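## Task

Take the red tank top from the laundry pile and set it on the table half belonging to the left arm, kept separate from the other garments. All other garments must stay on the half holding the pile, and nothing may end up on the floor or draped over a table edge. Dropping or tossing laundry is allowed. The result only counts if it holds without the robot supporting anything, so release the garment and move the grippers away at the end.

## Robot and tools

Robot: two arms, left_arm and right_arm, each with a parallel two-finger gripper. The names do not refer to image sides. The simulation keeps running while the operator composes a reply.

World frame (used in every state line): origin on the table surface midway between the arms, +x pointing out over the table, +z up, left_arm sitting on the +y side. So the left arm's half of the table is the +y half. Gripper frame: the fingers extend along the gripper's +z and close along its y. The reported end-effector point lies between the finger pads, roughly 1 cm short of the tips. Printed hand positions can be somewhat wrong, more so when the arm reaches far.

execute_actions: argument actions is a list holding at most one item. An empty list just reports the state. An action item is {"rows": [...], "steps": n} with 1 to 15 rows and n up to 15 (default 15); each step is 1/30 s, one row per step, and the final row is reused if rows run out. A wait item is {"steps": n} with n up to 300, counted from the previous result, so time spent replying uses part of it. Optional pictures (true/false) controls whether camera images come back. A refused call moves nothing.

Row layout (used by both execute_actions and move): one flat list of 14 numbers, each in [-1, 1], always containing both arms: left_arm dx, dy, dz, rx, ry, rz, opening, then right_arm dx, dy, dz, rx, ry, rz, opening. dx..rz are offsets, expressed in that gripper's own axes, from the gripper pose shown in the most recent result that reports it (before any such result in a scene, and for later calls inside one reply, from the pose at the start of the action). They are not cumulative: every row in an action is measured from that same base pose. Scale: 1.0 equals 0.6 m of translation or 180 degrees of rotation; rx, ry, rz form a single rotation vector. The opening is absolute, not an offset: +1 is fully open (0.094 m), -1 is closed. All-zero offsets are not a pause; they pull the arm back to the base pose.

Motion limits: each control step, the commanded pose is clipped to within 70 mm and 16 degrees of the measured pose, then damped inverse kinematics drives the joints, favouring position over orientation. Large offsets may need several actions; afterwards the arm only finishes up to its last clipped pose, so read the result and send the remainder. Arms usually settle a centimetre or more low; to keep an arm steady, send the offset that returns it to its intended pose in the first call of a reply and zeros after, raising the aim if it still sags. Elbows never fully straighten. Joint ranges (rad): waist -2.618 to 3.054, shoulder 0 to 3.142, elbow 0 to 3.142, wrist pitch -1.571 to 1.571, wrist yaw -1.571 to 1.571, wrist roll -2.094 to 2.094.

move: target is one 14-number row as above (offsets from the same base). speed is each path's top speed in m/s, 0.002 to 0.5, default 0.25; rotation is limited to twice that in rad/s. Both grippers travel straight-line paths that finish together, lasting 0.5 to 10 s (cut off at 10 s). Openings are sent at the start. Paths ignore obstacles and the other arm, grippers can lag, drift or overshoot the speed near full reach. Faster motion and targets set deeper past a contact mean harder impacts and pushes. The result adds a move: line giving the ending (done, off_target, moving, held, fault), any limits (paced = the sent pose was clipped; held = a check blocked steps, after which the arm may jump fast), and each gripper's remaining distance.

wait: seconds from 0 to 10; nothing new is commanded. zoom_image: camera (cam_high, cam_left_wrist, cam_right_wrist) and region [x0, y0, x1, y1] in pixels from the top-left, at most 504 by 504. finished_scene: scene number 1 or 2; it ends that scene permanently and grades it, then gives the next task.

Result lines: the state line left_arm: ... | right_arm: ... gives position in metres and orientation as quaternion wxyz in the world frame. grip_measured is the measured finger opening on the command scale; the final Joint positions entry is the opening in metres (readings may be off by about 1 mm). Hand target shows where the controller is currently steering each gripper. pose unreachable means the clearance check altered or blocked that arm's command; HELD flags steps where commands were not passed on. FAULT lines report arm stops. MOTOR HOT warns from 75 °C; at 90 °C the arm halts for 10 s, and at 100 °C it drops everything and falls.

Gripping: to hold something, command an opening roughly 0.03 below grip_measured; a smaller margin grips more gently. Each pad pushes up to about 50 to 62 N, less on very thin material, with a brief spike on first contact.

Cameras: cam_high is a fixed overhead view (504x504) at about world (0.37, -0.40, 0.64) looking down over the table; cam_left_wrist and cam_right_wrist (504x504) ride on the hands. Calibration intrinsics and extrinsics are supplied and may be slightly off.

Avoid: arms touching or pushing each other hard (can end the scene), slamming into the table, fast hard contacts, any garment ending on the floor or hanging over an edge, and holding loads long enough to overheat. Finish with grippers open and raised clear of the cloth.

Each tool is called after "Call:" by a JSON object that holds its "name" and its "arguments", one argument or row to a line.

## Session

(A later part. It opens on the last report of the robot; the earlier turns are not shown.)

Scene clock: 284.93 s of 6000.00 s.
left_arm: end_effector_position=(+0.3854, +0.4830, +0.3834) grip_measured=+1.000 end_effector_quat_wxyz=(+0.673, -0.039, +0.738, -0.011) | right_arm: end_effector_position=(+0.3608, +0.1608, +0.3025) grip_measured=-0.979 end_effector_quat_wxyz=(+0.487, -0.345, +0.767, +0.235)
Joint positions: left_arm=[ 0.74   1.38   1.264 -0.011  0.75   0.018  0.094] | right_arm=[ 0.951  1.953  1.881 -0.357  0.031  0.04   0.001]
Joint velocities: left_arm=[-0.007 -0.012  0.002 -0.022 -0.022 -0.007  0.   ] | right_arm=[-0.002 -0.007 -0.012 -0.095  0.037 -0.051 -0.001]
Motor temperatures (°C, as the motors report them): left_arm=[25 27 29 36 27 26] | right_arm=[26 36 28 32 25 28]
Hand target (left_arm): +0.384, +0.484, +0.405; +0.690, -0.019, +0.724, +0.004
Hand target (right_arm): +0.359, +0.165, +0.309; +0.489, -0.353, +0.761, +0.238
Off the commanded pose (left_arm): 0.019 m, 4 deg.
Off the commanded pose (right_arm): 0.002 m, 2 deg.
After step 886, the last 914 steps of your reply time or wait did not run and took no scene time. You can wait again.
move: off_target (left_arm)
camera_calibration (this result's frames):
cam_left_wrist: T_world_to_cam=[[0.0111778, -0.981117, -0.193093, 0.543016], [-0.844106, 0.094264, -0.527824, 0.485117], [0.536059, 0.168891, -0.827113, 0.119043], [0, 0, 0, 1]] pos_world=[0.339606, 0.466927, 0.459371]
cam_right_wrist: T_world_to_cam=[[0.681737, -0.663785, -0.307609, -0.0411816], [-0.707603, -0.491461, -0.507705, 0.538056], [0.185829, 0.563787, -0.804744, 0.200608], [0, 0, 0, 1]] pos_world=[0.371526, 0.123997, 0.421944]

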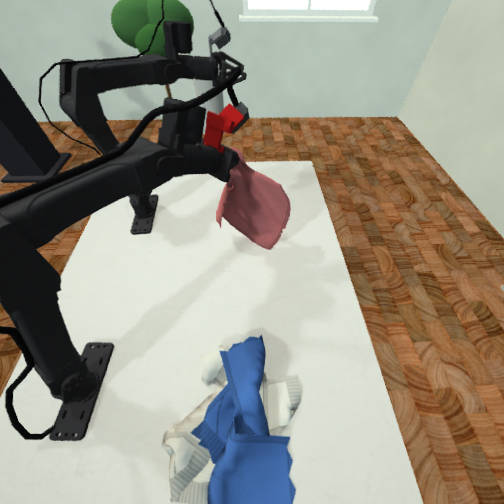

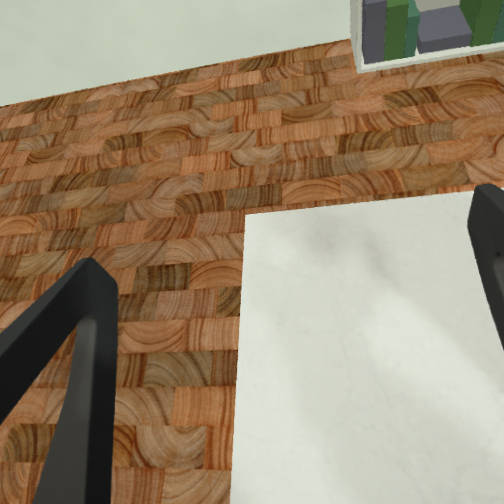

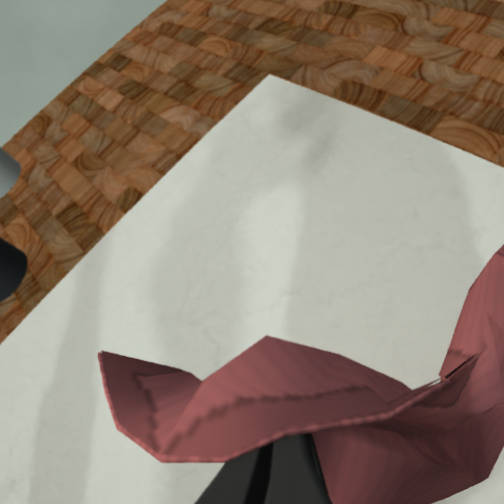

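Call:
{"name": "move", "arguments": {
  "target": [-0.0281,-0.0019,-0.0026,0,0,0,1, 0.096,0.1263,0.2084,0,0,0,-1],
  "speed": 0.2
}}

Call:
{"name": "move", "arguments": {
  "target": [0,0,0,0,0,0,1, 0,0,0,0,0,0,1],
  "speed": 0.1
}}

Scene clock: 313.37 s of 6000.00 s.
left_arm: end_effector_position=(+0.3840, +0.4814, +0.3863) grip_measured=+1.000 end_effector_quat_wxyz=(+0.665, -0.046, +0.745, -0.019) | right_arm: end_effector_position=(+0.3550, +0.2748, +0.1842) grip_measured=-0.979 end_effector_quat_wxyz=(+0.473, -0.354, +0.773, +0.231)
Joint positions: left_arm=[ 0.74   1.38   1.299 -0.075  0.75   0.018  0.094] | right_arm=[ 1.091  2.375  2.111 -0.204  0.146  0.099  0.001]
Joint velocities: left_arm=[ 0.007  0.002  0.007 -0.022  0.051 -0.037  0.   ] | right_arm=[-0.027  0.017 -0.012 -0.051 -0.051  0.051 -0.001]
Motor temperatures (°C, as the motors report them): left_arm=[25 28 30 37 27 26] | right_arm=[26 36 29 33 25 28]
Hand target (left_arm): +0.385, +0.482, +0.400; +0.673, -0.039, +0.738, -0.011
Hand target (right_arm): +0.357, +0.278, +0.198; +0.486, -0.345, +0.768, +0.236
Off the commanded pose (left_arm): 0.014 m, 2 deg.
Off the commanded pose (right_arm): 0.017 m, 2 deg.
move: off_target (left_arm, right_arm)
camera_calibration (this result's frames):
cam_left_wrist: T_world_to_cam=[[0.00666416, -0.984951, -0.172708, 0.537708], [-0.854761, 0.0840251, -0.512176, 0.488515], [0.518979, 0.151037, -0.841337, 0.143094], [0, 0, 0, 1]] pos_world=[0.339718, 0.466956, 0.463462]
cam_right_wrist: T_world_to_cam=[[0.682319, -0.664766, -0.304183, 0.00142609], [-0.712703, -0.512227, -0.479248, 0.532194], [0.162777, 0.543791, -0.823283, 0.0592754], [0, 0, 0, 1]] pos_world=[0.368674, 0.241319, 0.304287]

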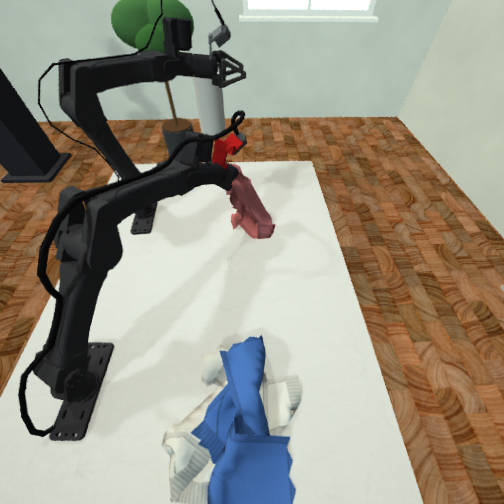

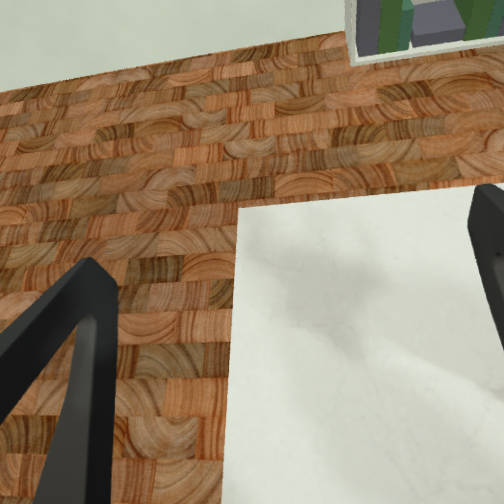

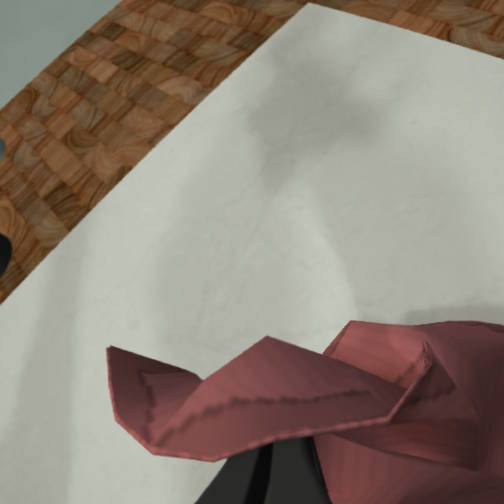

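Scene clock: 313.87 s of 6000.00 s.
left_arm: end_effector_position=(+0.3840, +0.4814, +0.3863) grip_measured=+1.000 end_effector_quat_wxyz=(+0.665, -0.046, +0.745, -0.019) | right_arm: end_effector_position=(+0.3550, +0.2748, +0.1842) grip_measured=+1.000 end_effector_quat_wxyz=(+0.473, -0.354, +0.773, +0.231)
Joint positions: left_arm=[ 0.74   1.38   1.299 -0.075  0.75   0.018  0.094] | right_arm=[ 1.091  2.375  2.111 -0.204  0.146  0.099  0.094]
Joint velocities: left_arm=[-0.002 -0.012 -0.012 -0.081 -0.022 -0.066  0.   ] | right_arm=[ 0.012  0.012  0.002 -0.022 -0.051 -0.095  0.   ]
Motor temperatures (°C, as the motors report them): left_arm=[25 28 30 36 27 26] | right_arm=[26 36 29 33 25 28]
Hand target (left_arm): +0.384, +0.481, +0.386; +0.665, -0.046, +0.745, -0.019
Hand target (right_arm): +0.355, +0.275, +0.184; +0.473, -0.354, +0.773, +0.231
Off the commanded pose (left_arm): 0.000 m, 0 deg.
Off the commanded pose (right_arm): 0.000 m, 0 deg.
move: done
camera_calibration (this result's frames):
cam_left_wrist: T_world_to_cam=[[0.00666416, -0.984951, -0.172708, 0.537708], [-0.854761, 0.0840251, -0.512176, 0.488515], [0.518979, 0.151037, -0.841337, 0.143094], [0, 0, 0, 1]] pos_world=[0.339718, 0.466956, 0.463462]
cam_right_wrist: T_world_to_cam=[[0.682319, -0.664766, -0.304183, 0.00142609], [-0.712703, -0.512227, -0.479248, 0.532194], [0.162777, 0.543791, -0.823283, 0.0592754], [0, 0, 0, 1]] pos_world=[0.368674, 0.241319, 0.304287]

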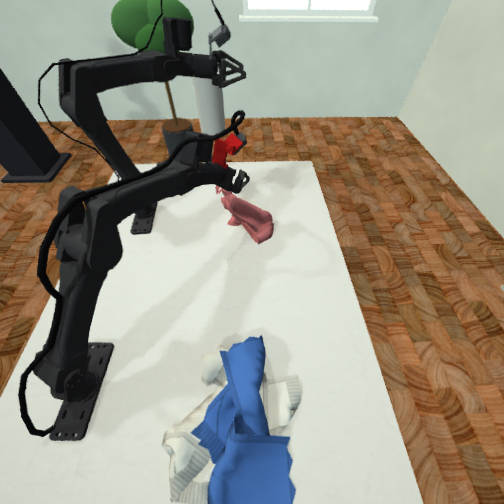

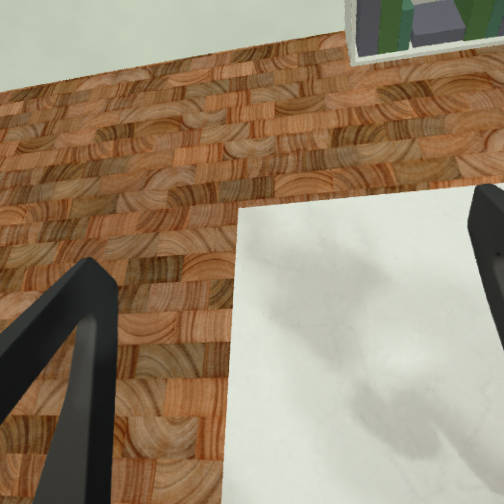

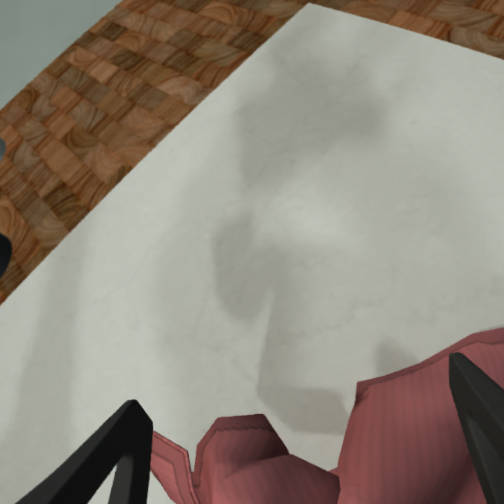

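Call:
{"name": "move", "arguments": {
  "target": [-0.0231,-0.0016,-0.0022,0,0,0,1, -0.0279,-0.6524,-0.8375,0.2743,-0.1407,0.0577,1],
  "speed": 0.3
}}

Scene clock: 335.40 s of 6000.00 s.
left_arm: end_effector_position=(+0.3831, +0.4805, +0.3847) grip_measured=+1.000 end_effector_quat_wxyz=(+0.656, -0.053, +0.752, -0.027) | right_arm: end_effector_position=(+0.3804, -0.3181, +0.4143) grip_measured=+1.000 end_effector_quat_wxyz=(+0.702, -0.005, +0.712, -0.010)
Joint positions: left_arm=[ 0.74   1.383  1.32  -0.127  0.75   0.018  0.094] | right_arm=[-0.024  1.086  1.109 -0.037 -0.061 -0.023  0.094]
Joint velocities: left_arm=[-0.007  0.002  0.027  0.007  0.007 -0.066  0.   ] | right_arm=[-0.002 -0.007 -0.007 -0.007  0.022 -0.037  0.   ]
Motor temperatures (°C, as the motors report them): left_arm=[25 28 29 36 27 26] | right_arm=[26 39 29 34 25 28]
Hand target (left_arm): +0.384, +0.481, +0.400; +0.665, -0.046, +0.745, -0.019
Hand target (right_arm): +0.376, -0.319, +0.427; +0.709, -0.007, +0.705, -0.009
Off the commanded pose (left_arm): 0.016 m, 2 deg.
Off the commanded pose (right_arm): 0.006 m, 1 deg.
After step 130, 14.40 s passed at rest.
move: off_target (left_arm)
camera_calibration (this result's frames):
cam_left_wrist: T_world_to_cam=[[0.00293635, -0.988706, -0.14984, 0.530994], [-0.866391, 0.0723094, -0.494104, 0.490142], [0.499358, 0.131271, -0.856393, 0.165137], [0, 0, 0, 1]] pos_world=[0.340633, 0.467878, 0.463168]
cam_right_wrist: T_world_to_cam=[[0.0532184, -0.963148, -0.263654, -0.212413], [-0.554917, 0.190983, -0.809687, 0.657398], [0.830202, 0.189396, -0.524304, 0.0765032], [0, 0, 0, 1]] pos_world=[0.312593, -0.344627, 0.516394]

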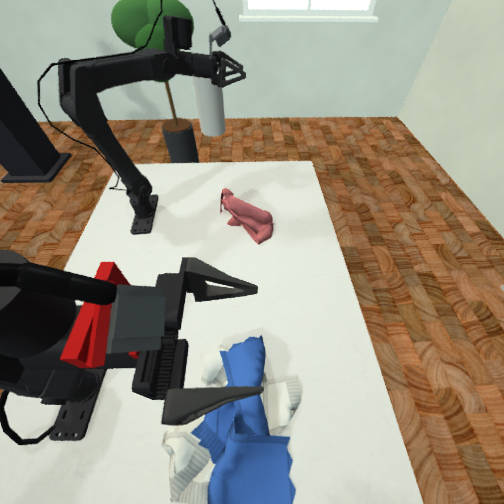

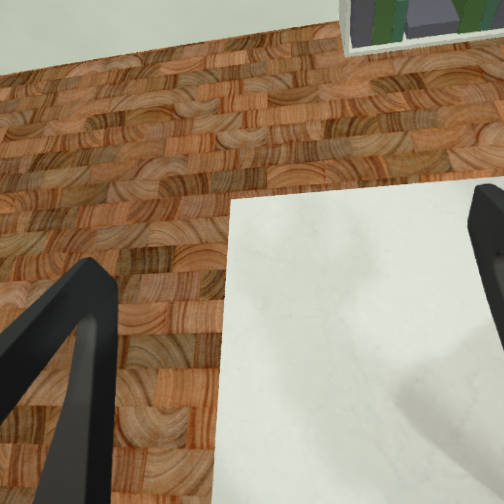

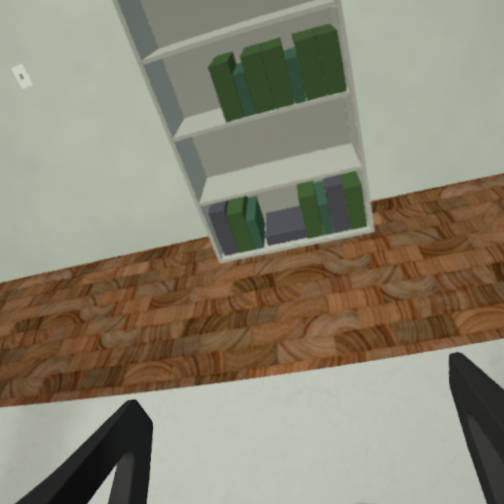

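Call:
{"name": "move", "arguments": {
  "target": [0,0,0,0,0,0,1, 0,-0.2,0,0,0.33,0,1],
  "speed": 0.3
}}

Scene clock: 360.30 s of 6000.00 s.
left_arm: end_effector_position=(+0.3831, +0.4805, +0.3846) grip_measured=+1.000 end_effector_quat_wxyz=(+0.656, -0.054, +0.752, -0.027) | right_arm: end_effector_position=(+0.3826, -0.4359, +0.4123) grip_measured=+1.000 end_effector_quat_wxyz=(+0.396, +0.009, +0.917, -0.047)
Joint positions: left_arm=[ 0.74   1.383  1.32  -0.128  0.75   0.018  0.094] | right_arm=[-0.376  1.883  2.65  -1.54  -0.212 -0.311  0.094]
Joint velocities: left_arm=[ 0.002 -0.007  0.012  0.022  0.051 -0.007  0.   ] | right_arm=[-0.002 -0.012 -0.007  0.007  0.037 -0.037  0.   ]
Motor temperatures (°C, as the motors report them): left_arm=[25 28 30 36 27 26] | right_arm=[26 34 30 35 25 28]
Hand target (left_arm): +0.383, +0.480, +0.385; +0.656, -0.054, +0.752, -0.027
Hand target (right_arm): +0.382, -0.440, +0.412; +0.393, +0.009, +0.918, -0.053
Off the commanded pose (left_arm): 0.000 m, 0 deg.
Off the commanded pose (right_arm): 0.006 m, 17 deg; orientation clipped at the last step of the last action.
joint sent to its limit (right arm) — the command would take joint 4 (wrist pitch) past its lower limit, so that joint was sent only as far as its limit.
After step 90, 19.73 s passed at rest.
move: off_target (right_arm); limits=paced
camera_calibration (this result's frames):
cam_left_wrist: T_world_to_cam=[[0.00289612, -0.988746, -0.149574, 0.530905], [-0.866523, 0.0721757, -0.49389, 0.49013], [0.499128, 0.131039, -0.856563, 0.165344], [0, 0, 0, 1]] pos_world=[0.340644, 0.467889, 0.463107]
cam_right_wrist: T_world_to_cam=[[-0.199636, -0.964313, -0.173914, -0.267263], [-0.942496, 0.237524, -0.235124, 0.611248], [0.268042, 0.116974, -0.95628, 0.457592], [0, 0, 0, 1]] pos_world=[0.40009, -0.456437, 0.534824]

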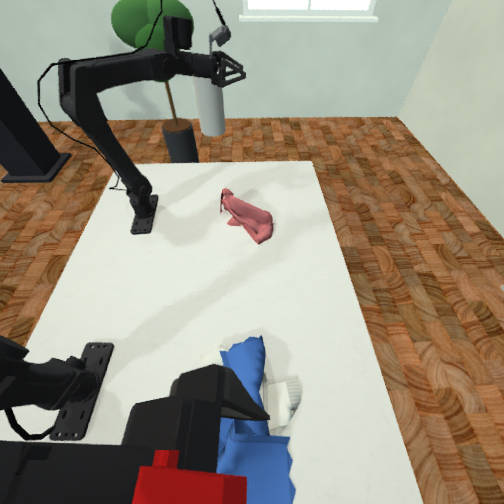

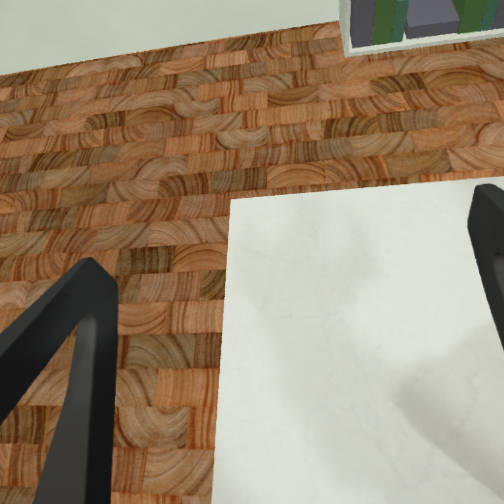

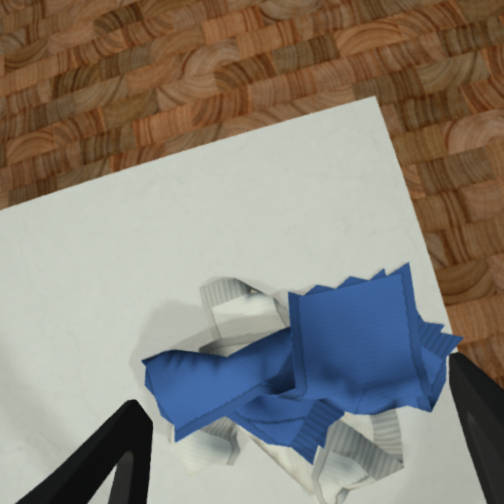

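Call:
{"name": "zoom_image", "arguments": {
  "camera": "cam_right_wrist",
  "region": [340, 240, 504, 420]
}}

Region (340, 240, 504, 420) of cam_right_wrist's 504x504 image, scaled by 2.800, with more detail than that image has; it fills the left 459 columns of this view, and the rest is white.

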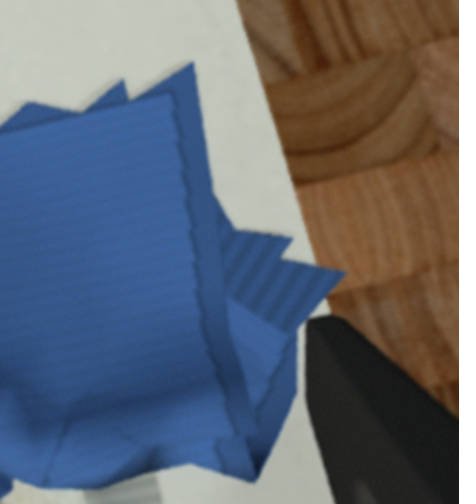

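Call:
{"name": "move", "arguments": {
  "target": [0,0,0,0,0,0,1, 0.4239,-0.2473,0.4133,0.0496,0.2601,0.1782,-1],
  "speed": 0.25
}}

Scene clock: 470.13 s of 6000.00 s.
left_arm: end_effector_position=(+0.3831, +0.4805, +0.3846) grip_measured=+1.000 end_effector_quat_wxyz=(+0.656, -0.054, +0.752, -0.027) | right_arm: end_effector_position=(+0.3743, -0.6050, +0.0599) grip_measured=-0.995 end_effector_quat_wxyz=(-0.003, +0.295, +0.955, +0.005)
Joint positions: left_arm=[ 0.74   1.383  1.32  -0.128  0.75   0.018  0.094] | right_arm=[-0.628  2.568  2.512 -1.525 -0.007 -0.073  0.   ]
Joint velocities: left_arm=[ 0.007 -0.002 -0.002  0.081 -0.007 -0.022  0.   ] | right_arm=[-0.002 -0.022  0.002 -0.095 -0.066  0.037  0.001]
Motor temperatures (°C, as the motors report them): left_arm=[25 28 29 36 27 26] | right_arm=[26 33 28 33 25 28]
Hand target (left_arm): +0.383, +0.480, +0.385; +0.656, -0.054, +0.752, -0.027
Hand target (right_arm): +0.373, -0.610, +0.064; -0.000, +0.301, +0.954, -0.001
Off the commanded pose (left_arm): 0.000 m, 0 deg.
Off the commanded pose (right_arm): 0.014 m, 1 deg.
After step 90, 104.00 s passed at rest.
move: off_target (right_arm)
camera_calibration (this result's frames):
cam_left_wrist: T_world_to_cam=[[0.00289612, -0.988746, -0.149574, 0.530905], [-0.866523, 0.0721757, -0.49389, 0.49013], [0.499128, 0.131039, -0.856563, 0.165344], [0, 0, 0, 1]] pos_world=[0.340644, 0.467889, 0.463107]
cam_right_wrist: T_world_to_cam=[[-0.774324, -0.629017, -0.0689948, -0.0816498], [-0.554283, 0.621614, 0.553504, 0.600528], [-0.305275, 0.466834, -0.829984, 0.561325], [0, 0, 0, 1]] pos_world=[0.440998, -0.686701, 0.127862]

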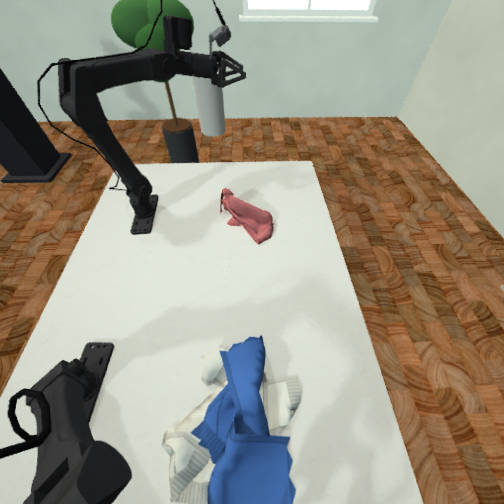

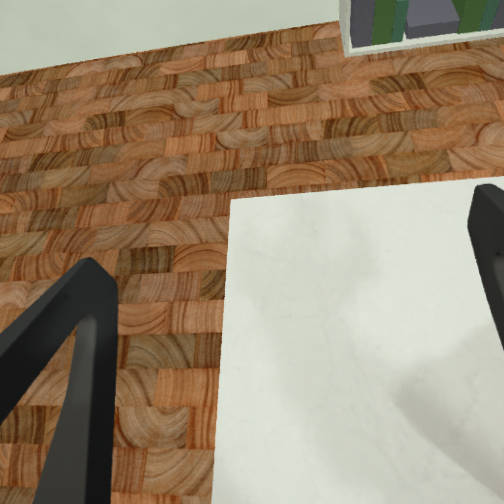

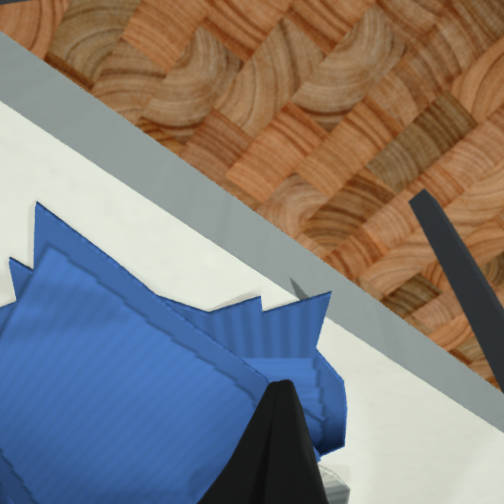

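Call:
{"name": "move", "arguments": {
  "target": [0,0,0,0,0,0,1, 0.031,-0.0102,0.0834,0,0,0,-1],
  "speed": 0.08
}}

Call:
{"name": "move", "arguments": {
  "target": [0,0,0,0,0,0,1, 0.047,0.0688,0.0067,0,0,0,-1],
  "speed": 0.05
}}

Scene clock: 502.07 s of 6000.00 s.
left_arm: end_effector_position=(+0.3831, +0.4805, +0.3846) grip_measured=+1.000 end_effector_quat_wxyz=(+0.656, -0.054, +0.752, -0.027) | right_arm: end_effector_position=(+0.3533, -0.5889, +0.0136) grip_measured=-0.995 end_effector_quat_wxyz=(-0.020, +0.292, +0.956, +0.013)
Joint positions: left_arm=[ 0.74   1.383  1.32  -0.128  0.75   0.018  0.094] | right_arm=[-0.63   2.44   2.091 -1.269 -0.009 -0.081  0.   ]
Joint velocities: left_arm=[-0.012 -0.002 -0.027  0.139 -0.051  0.007  0.   ] | right_arm=[-0.007 -0.027 -0.002  0.051 -0.051  0.037 -0.001]
Motor temperatures (°C, as the motors report them): left_arm=[25 28 29 36 27 26] | right_arm=[26 39 29 30 25 28]
Hand target (left_arm): +0.383, +0.480, +0.385; +0.656, -0.054, +0.752, -0.027
Hand target (right_arm): +0.355, -0.599, +0.011; -0.004, +0.295, +0.955, +0.005
Off the commanded pose (left_arm): 0.000 m, 0 deg.
Off the commanded pose (right_arm): 0.011 m, 2 deg.
After step 90, 27.93 s passed at rest.
move: off_target (right_arm)
camera_calibration (this result's frames):
cam_left_wrist: T_world_to_cam=[[0.00289612, -0.988746, -0.149574, 0.530905], [-0.866523, 0.0721757, -0.49389, 0.49013], [0.499128, 0.131039, -0.856563, 0.165344], [0, 0, 0, 1]] pos_world=[0.340644, 0.467889, 0.463107]
cam_right_wrist: T_world_to_cam=[[-0.772347, -0.632015, -0.0635471, -0.0935263], [-0.542275, 0.603951, 0.584106, 0.589394], [-0.330784, 0.485592, -0.809186, 0.528681], [0, 0, 0, 1]] pos_world=[0.422258, -0.671799, 0.0775892]

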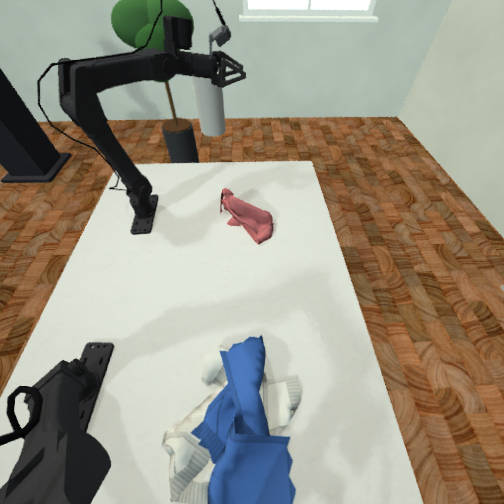

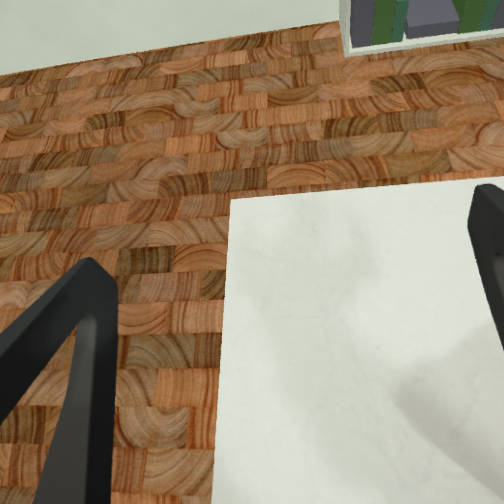

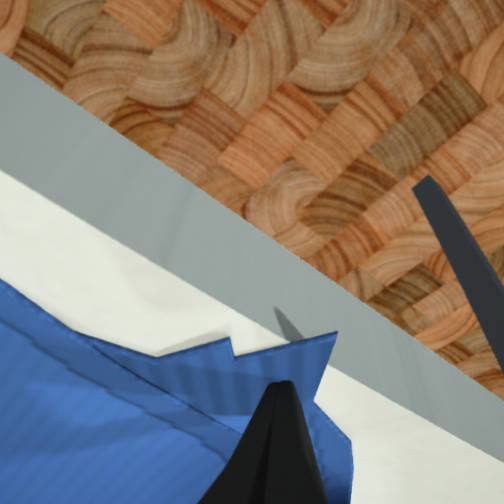

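Scene clock: 503.37 s of 6000.00 s.
left_arm: end_effector_position=(+0.3831, +0.4805, +0.3846) grip_measured=+1.000 end_effector_quat_wxyz=(+0.656, -0.054, +0.752, -0.027) | right_arm: end_effector_position=(+0.3522, -0.5467, +0.0135) grip_measured=-0.995 end_effector_quat_wxyz=(-0.021, +0.294, +0.956, +0.008)
Joint positions: left_arm=[ 0.74   1.383  1.32  -0.128  0.75   0.018  0.094] | right_arm=[-0.553  2.316  1.873 -1.171 -0.004 -0.     0.   ]
Joint velocities: left_arm=[-0.002 -0.007  0.007 -0.037  0.022 -0.007  0.   ] | right_arm=[ 0.007 -0.007 -0.017 -0.081 -0.037  0.007 -0.001]
Motor temperatures (°C, as the motors report them): left_arm=[25 28 29 36 27 26] | right_arm=[26 39 29 30 25 28]
Hand target (left_arm): +0.383, +0.480, +0.385; +0.656, -0.054, +0.752, -0.027
Hand target (right_arm): +0.354, -0.539, +0.012; -0.020, +0.292, +0.956, +0.014
Off the commanded pose (left_arm): 0.000 m, 0 deg.
Off the commanded pose (right_arm): 0.008 m, 1 deg.
move: done
camera_calibration (this result's frames):
cam_left_wrist: T_world_to_cam=[[0.00289612, -0.988746, -0.149574, 0.530905], [-0.866523, 0.0721757, -0.49389, 0.49013], [0.499128, 0.131039, -0.856563, 0.165344], [0, 0, 0, 1]] pos_world=[0.340644, 0.467889, 0.463107]
cam_right_wrist: T_world_to_cam=[[-0.774783, -0.629836, -0.0549386, -0.0657507], [-0.537754, 0.610818, 0.581139, 0.565667], [-0.332465, 0.4798, -0.811948, 0.505228], [0, 0, 0, 1]] pos_world=[0.421218, -0.629341, 0.0778754]

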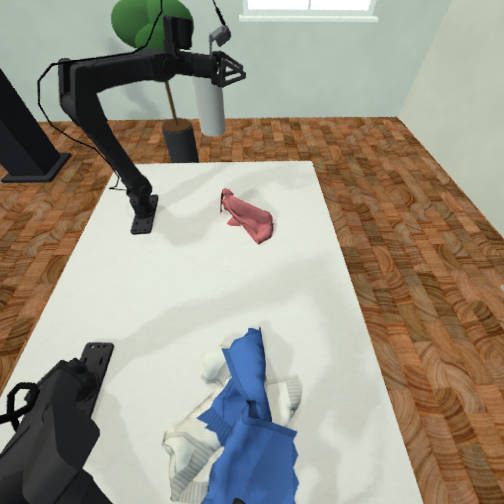

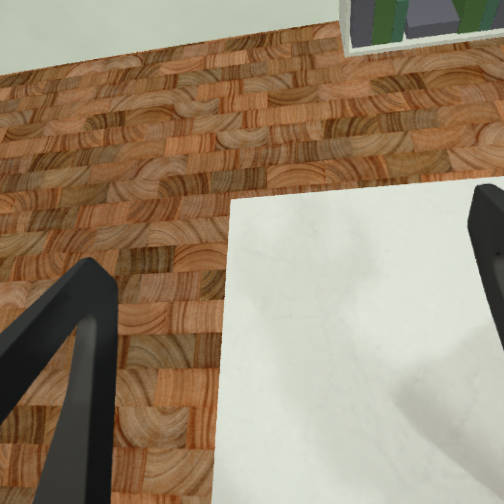

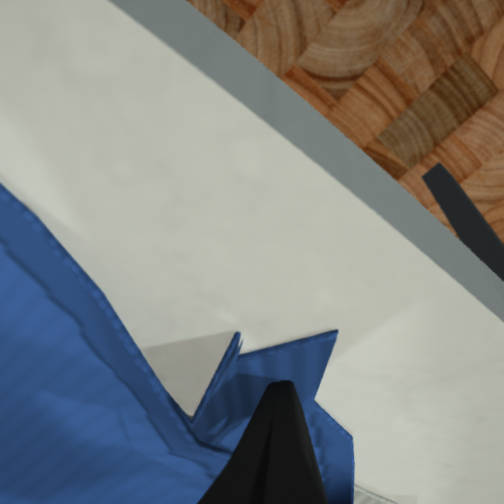

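Call:
{"name": "move", "arguments": {
  "target": [0,0,0,0,0,0,1, 0,0,-0.4,0,0,0,-1],
  "speed": 0.25
}}

Scene clock: 508.30 s of 6000.00 s.
left_arm: end_effector_position=(+0.3831, +0.4805, +0.3846) grip_measured=+1.000 end_effector_quat_wxyz=(+0.656, -0.054, +0.752, -0.027) | right_arm: end_effector_position=(+0.3657, -0.5560, +0.2497) grip_measured=-0.995 end_effector_quat_wxyz=(+0.170, +0.290, +0.940, -0.051)
Joint positions: left_arm=[ 0.74   1.383  1.32  -0.128  0.75   0.018  0.094] | right_arm=[-0.553  2.095  2.422 -1.542 -0.003  0.002  0.   ]
Joint velocities: left_arm=[-0.002  0.007  0.002  0.007 -0.066  0.007  0.   ] | right_arm=[-0.017 -0.017 -0.002 -0.007  0.037 -0.007  0.001]
Motor temperatures (°C, as the motors report them): left_arm=[25 28 29 36 27 26] | right_arm=[26 39 29 30 25 28]
Hand target (left_arm): +0.383, +0.480, +0.385; +0.656, -0.054, +0.752, -0.027
Hand target (right_arm): +0.364, -0.556, +0.255; +0.173, +0.290, +0.940, -0.051
Off the commanded pose (left_arm): 0.000 m, 0 deg.
Off the commanded pose (right_arm): 0.007 m, 23 deg; orientation clipped at the last step of the last action.
joint sent to its limit (right arm) — the command would take joint 4 (wrist pitch) past its lower limit, so that joint was sent only as far as its limit.
After step 90, 0.53 s passed at rest.
move: off_target (right_arm); limits=paced
camera_calibration (this result's frames):
cam_left_wrist: T_world_to_cam=[[0.00289612, -0.988746, -0.149574, 0.530905], [-0.866523, 0.0721757, -0.49389, 0.49013], [0.499128, 0.131039, -0.856563, 0.165344], [0, 0, 0, 1]] pos_world=[0.340644, 0.467889, 0.463107]
cam_right_wrist: T_world_to_cam=[[-0.739786, -0.653052, -0.161988, -0.0472002], [-0.671925, 0.704481, 0.228524, 0.63051], [-0.0351206, 0.277902, -0.959967, 0.521908], [0, 0, 0, 1]] pos_world=[0.407067, -0.620046, 0.349282]

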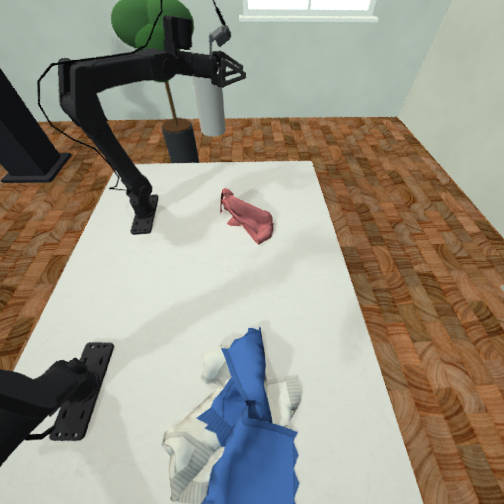

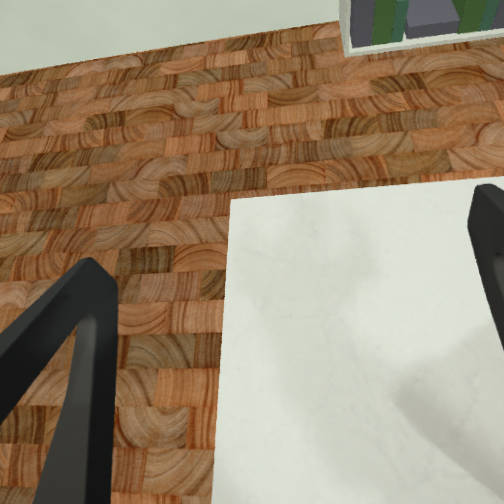

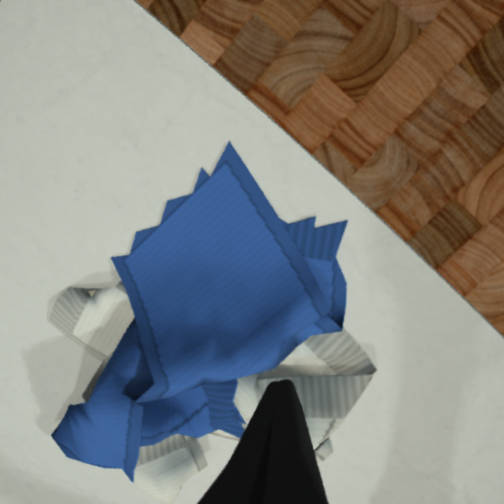

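Call:
{"name": "finished_scene", "arguments": {
  "scene": 1
}}

The scene is finished: the task was done.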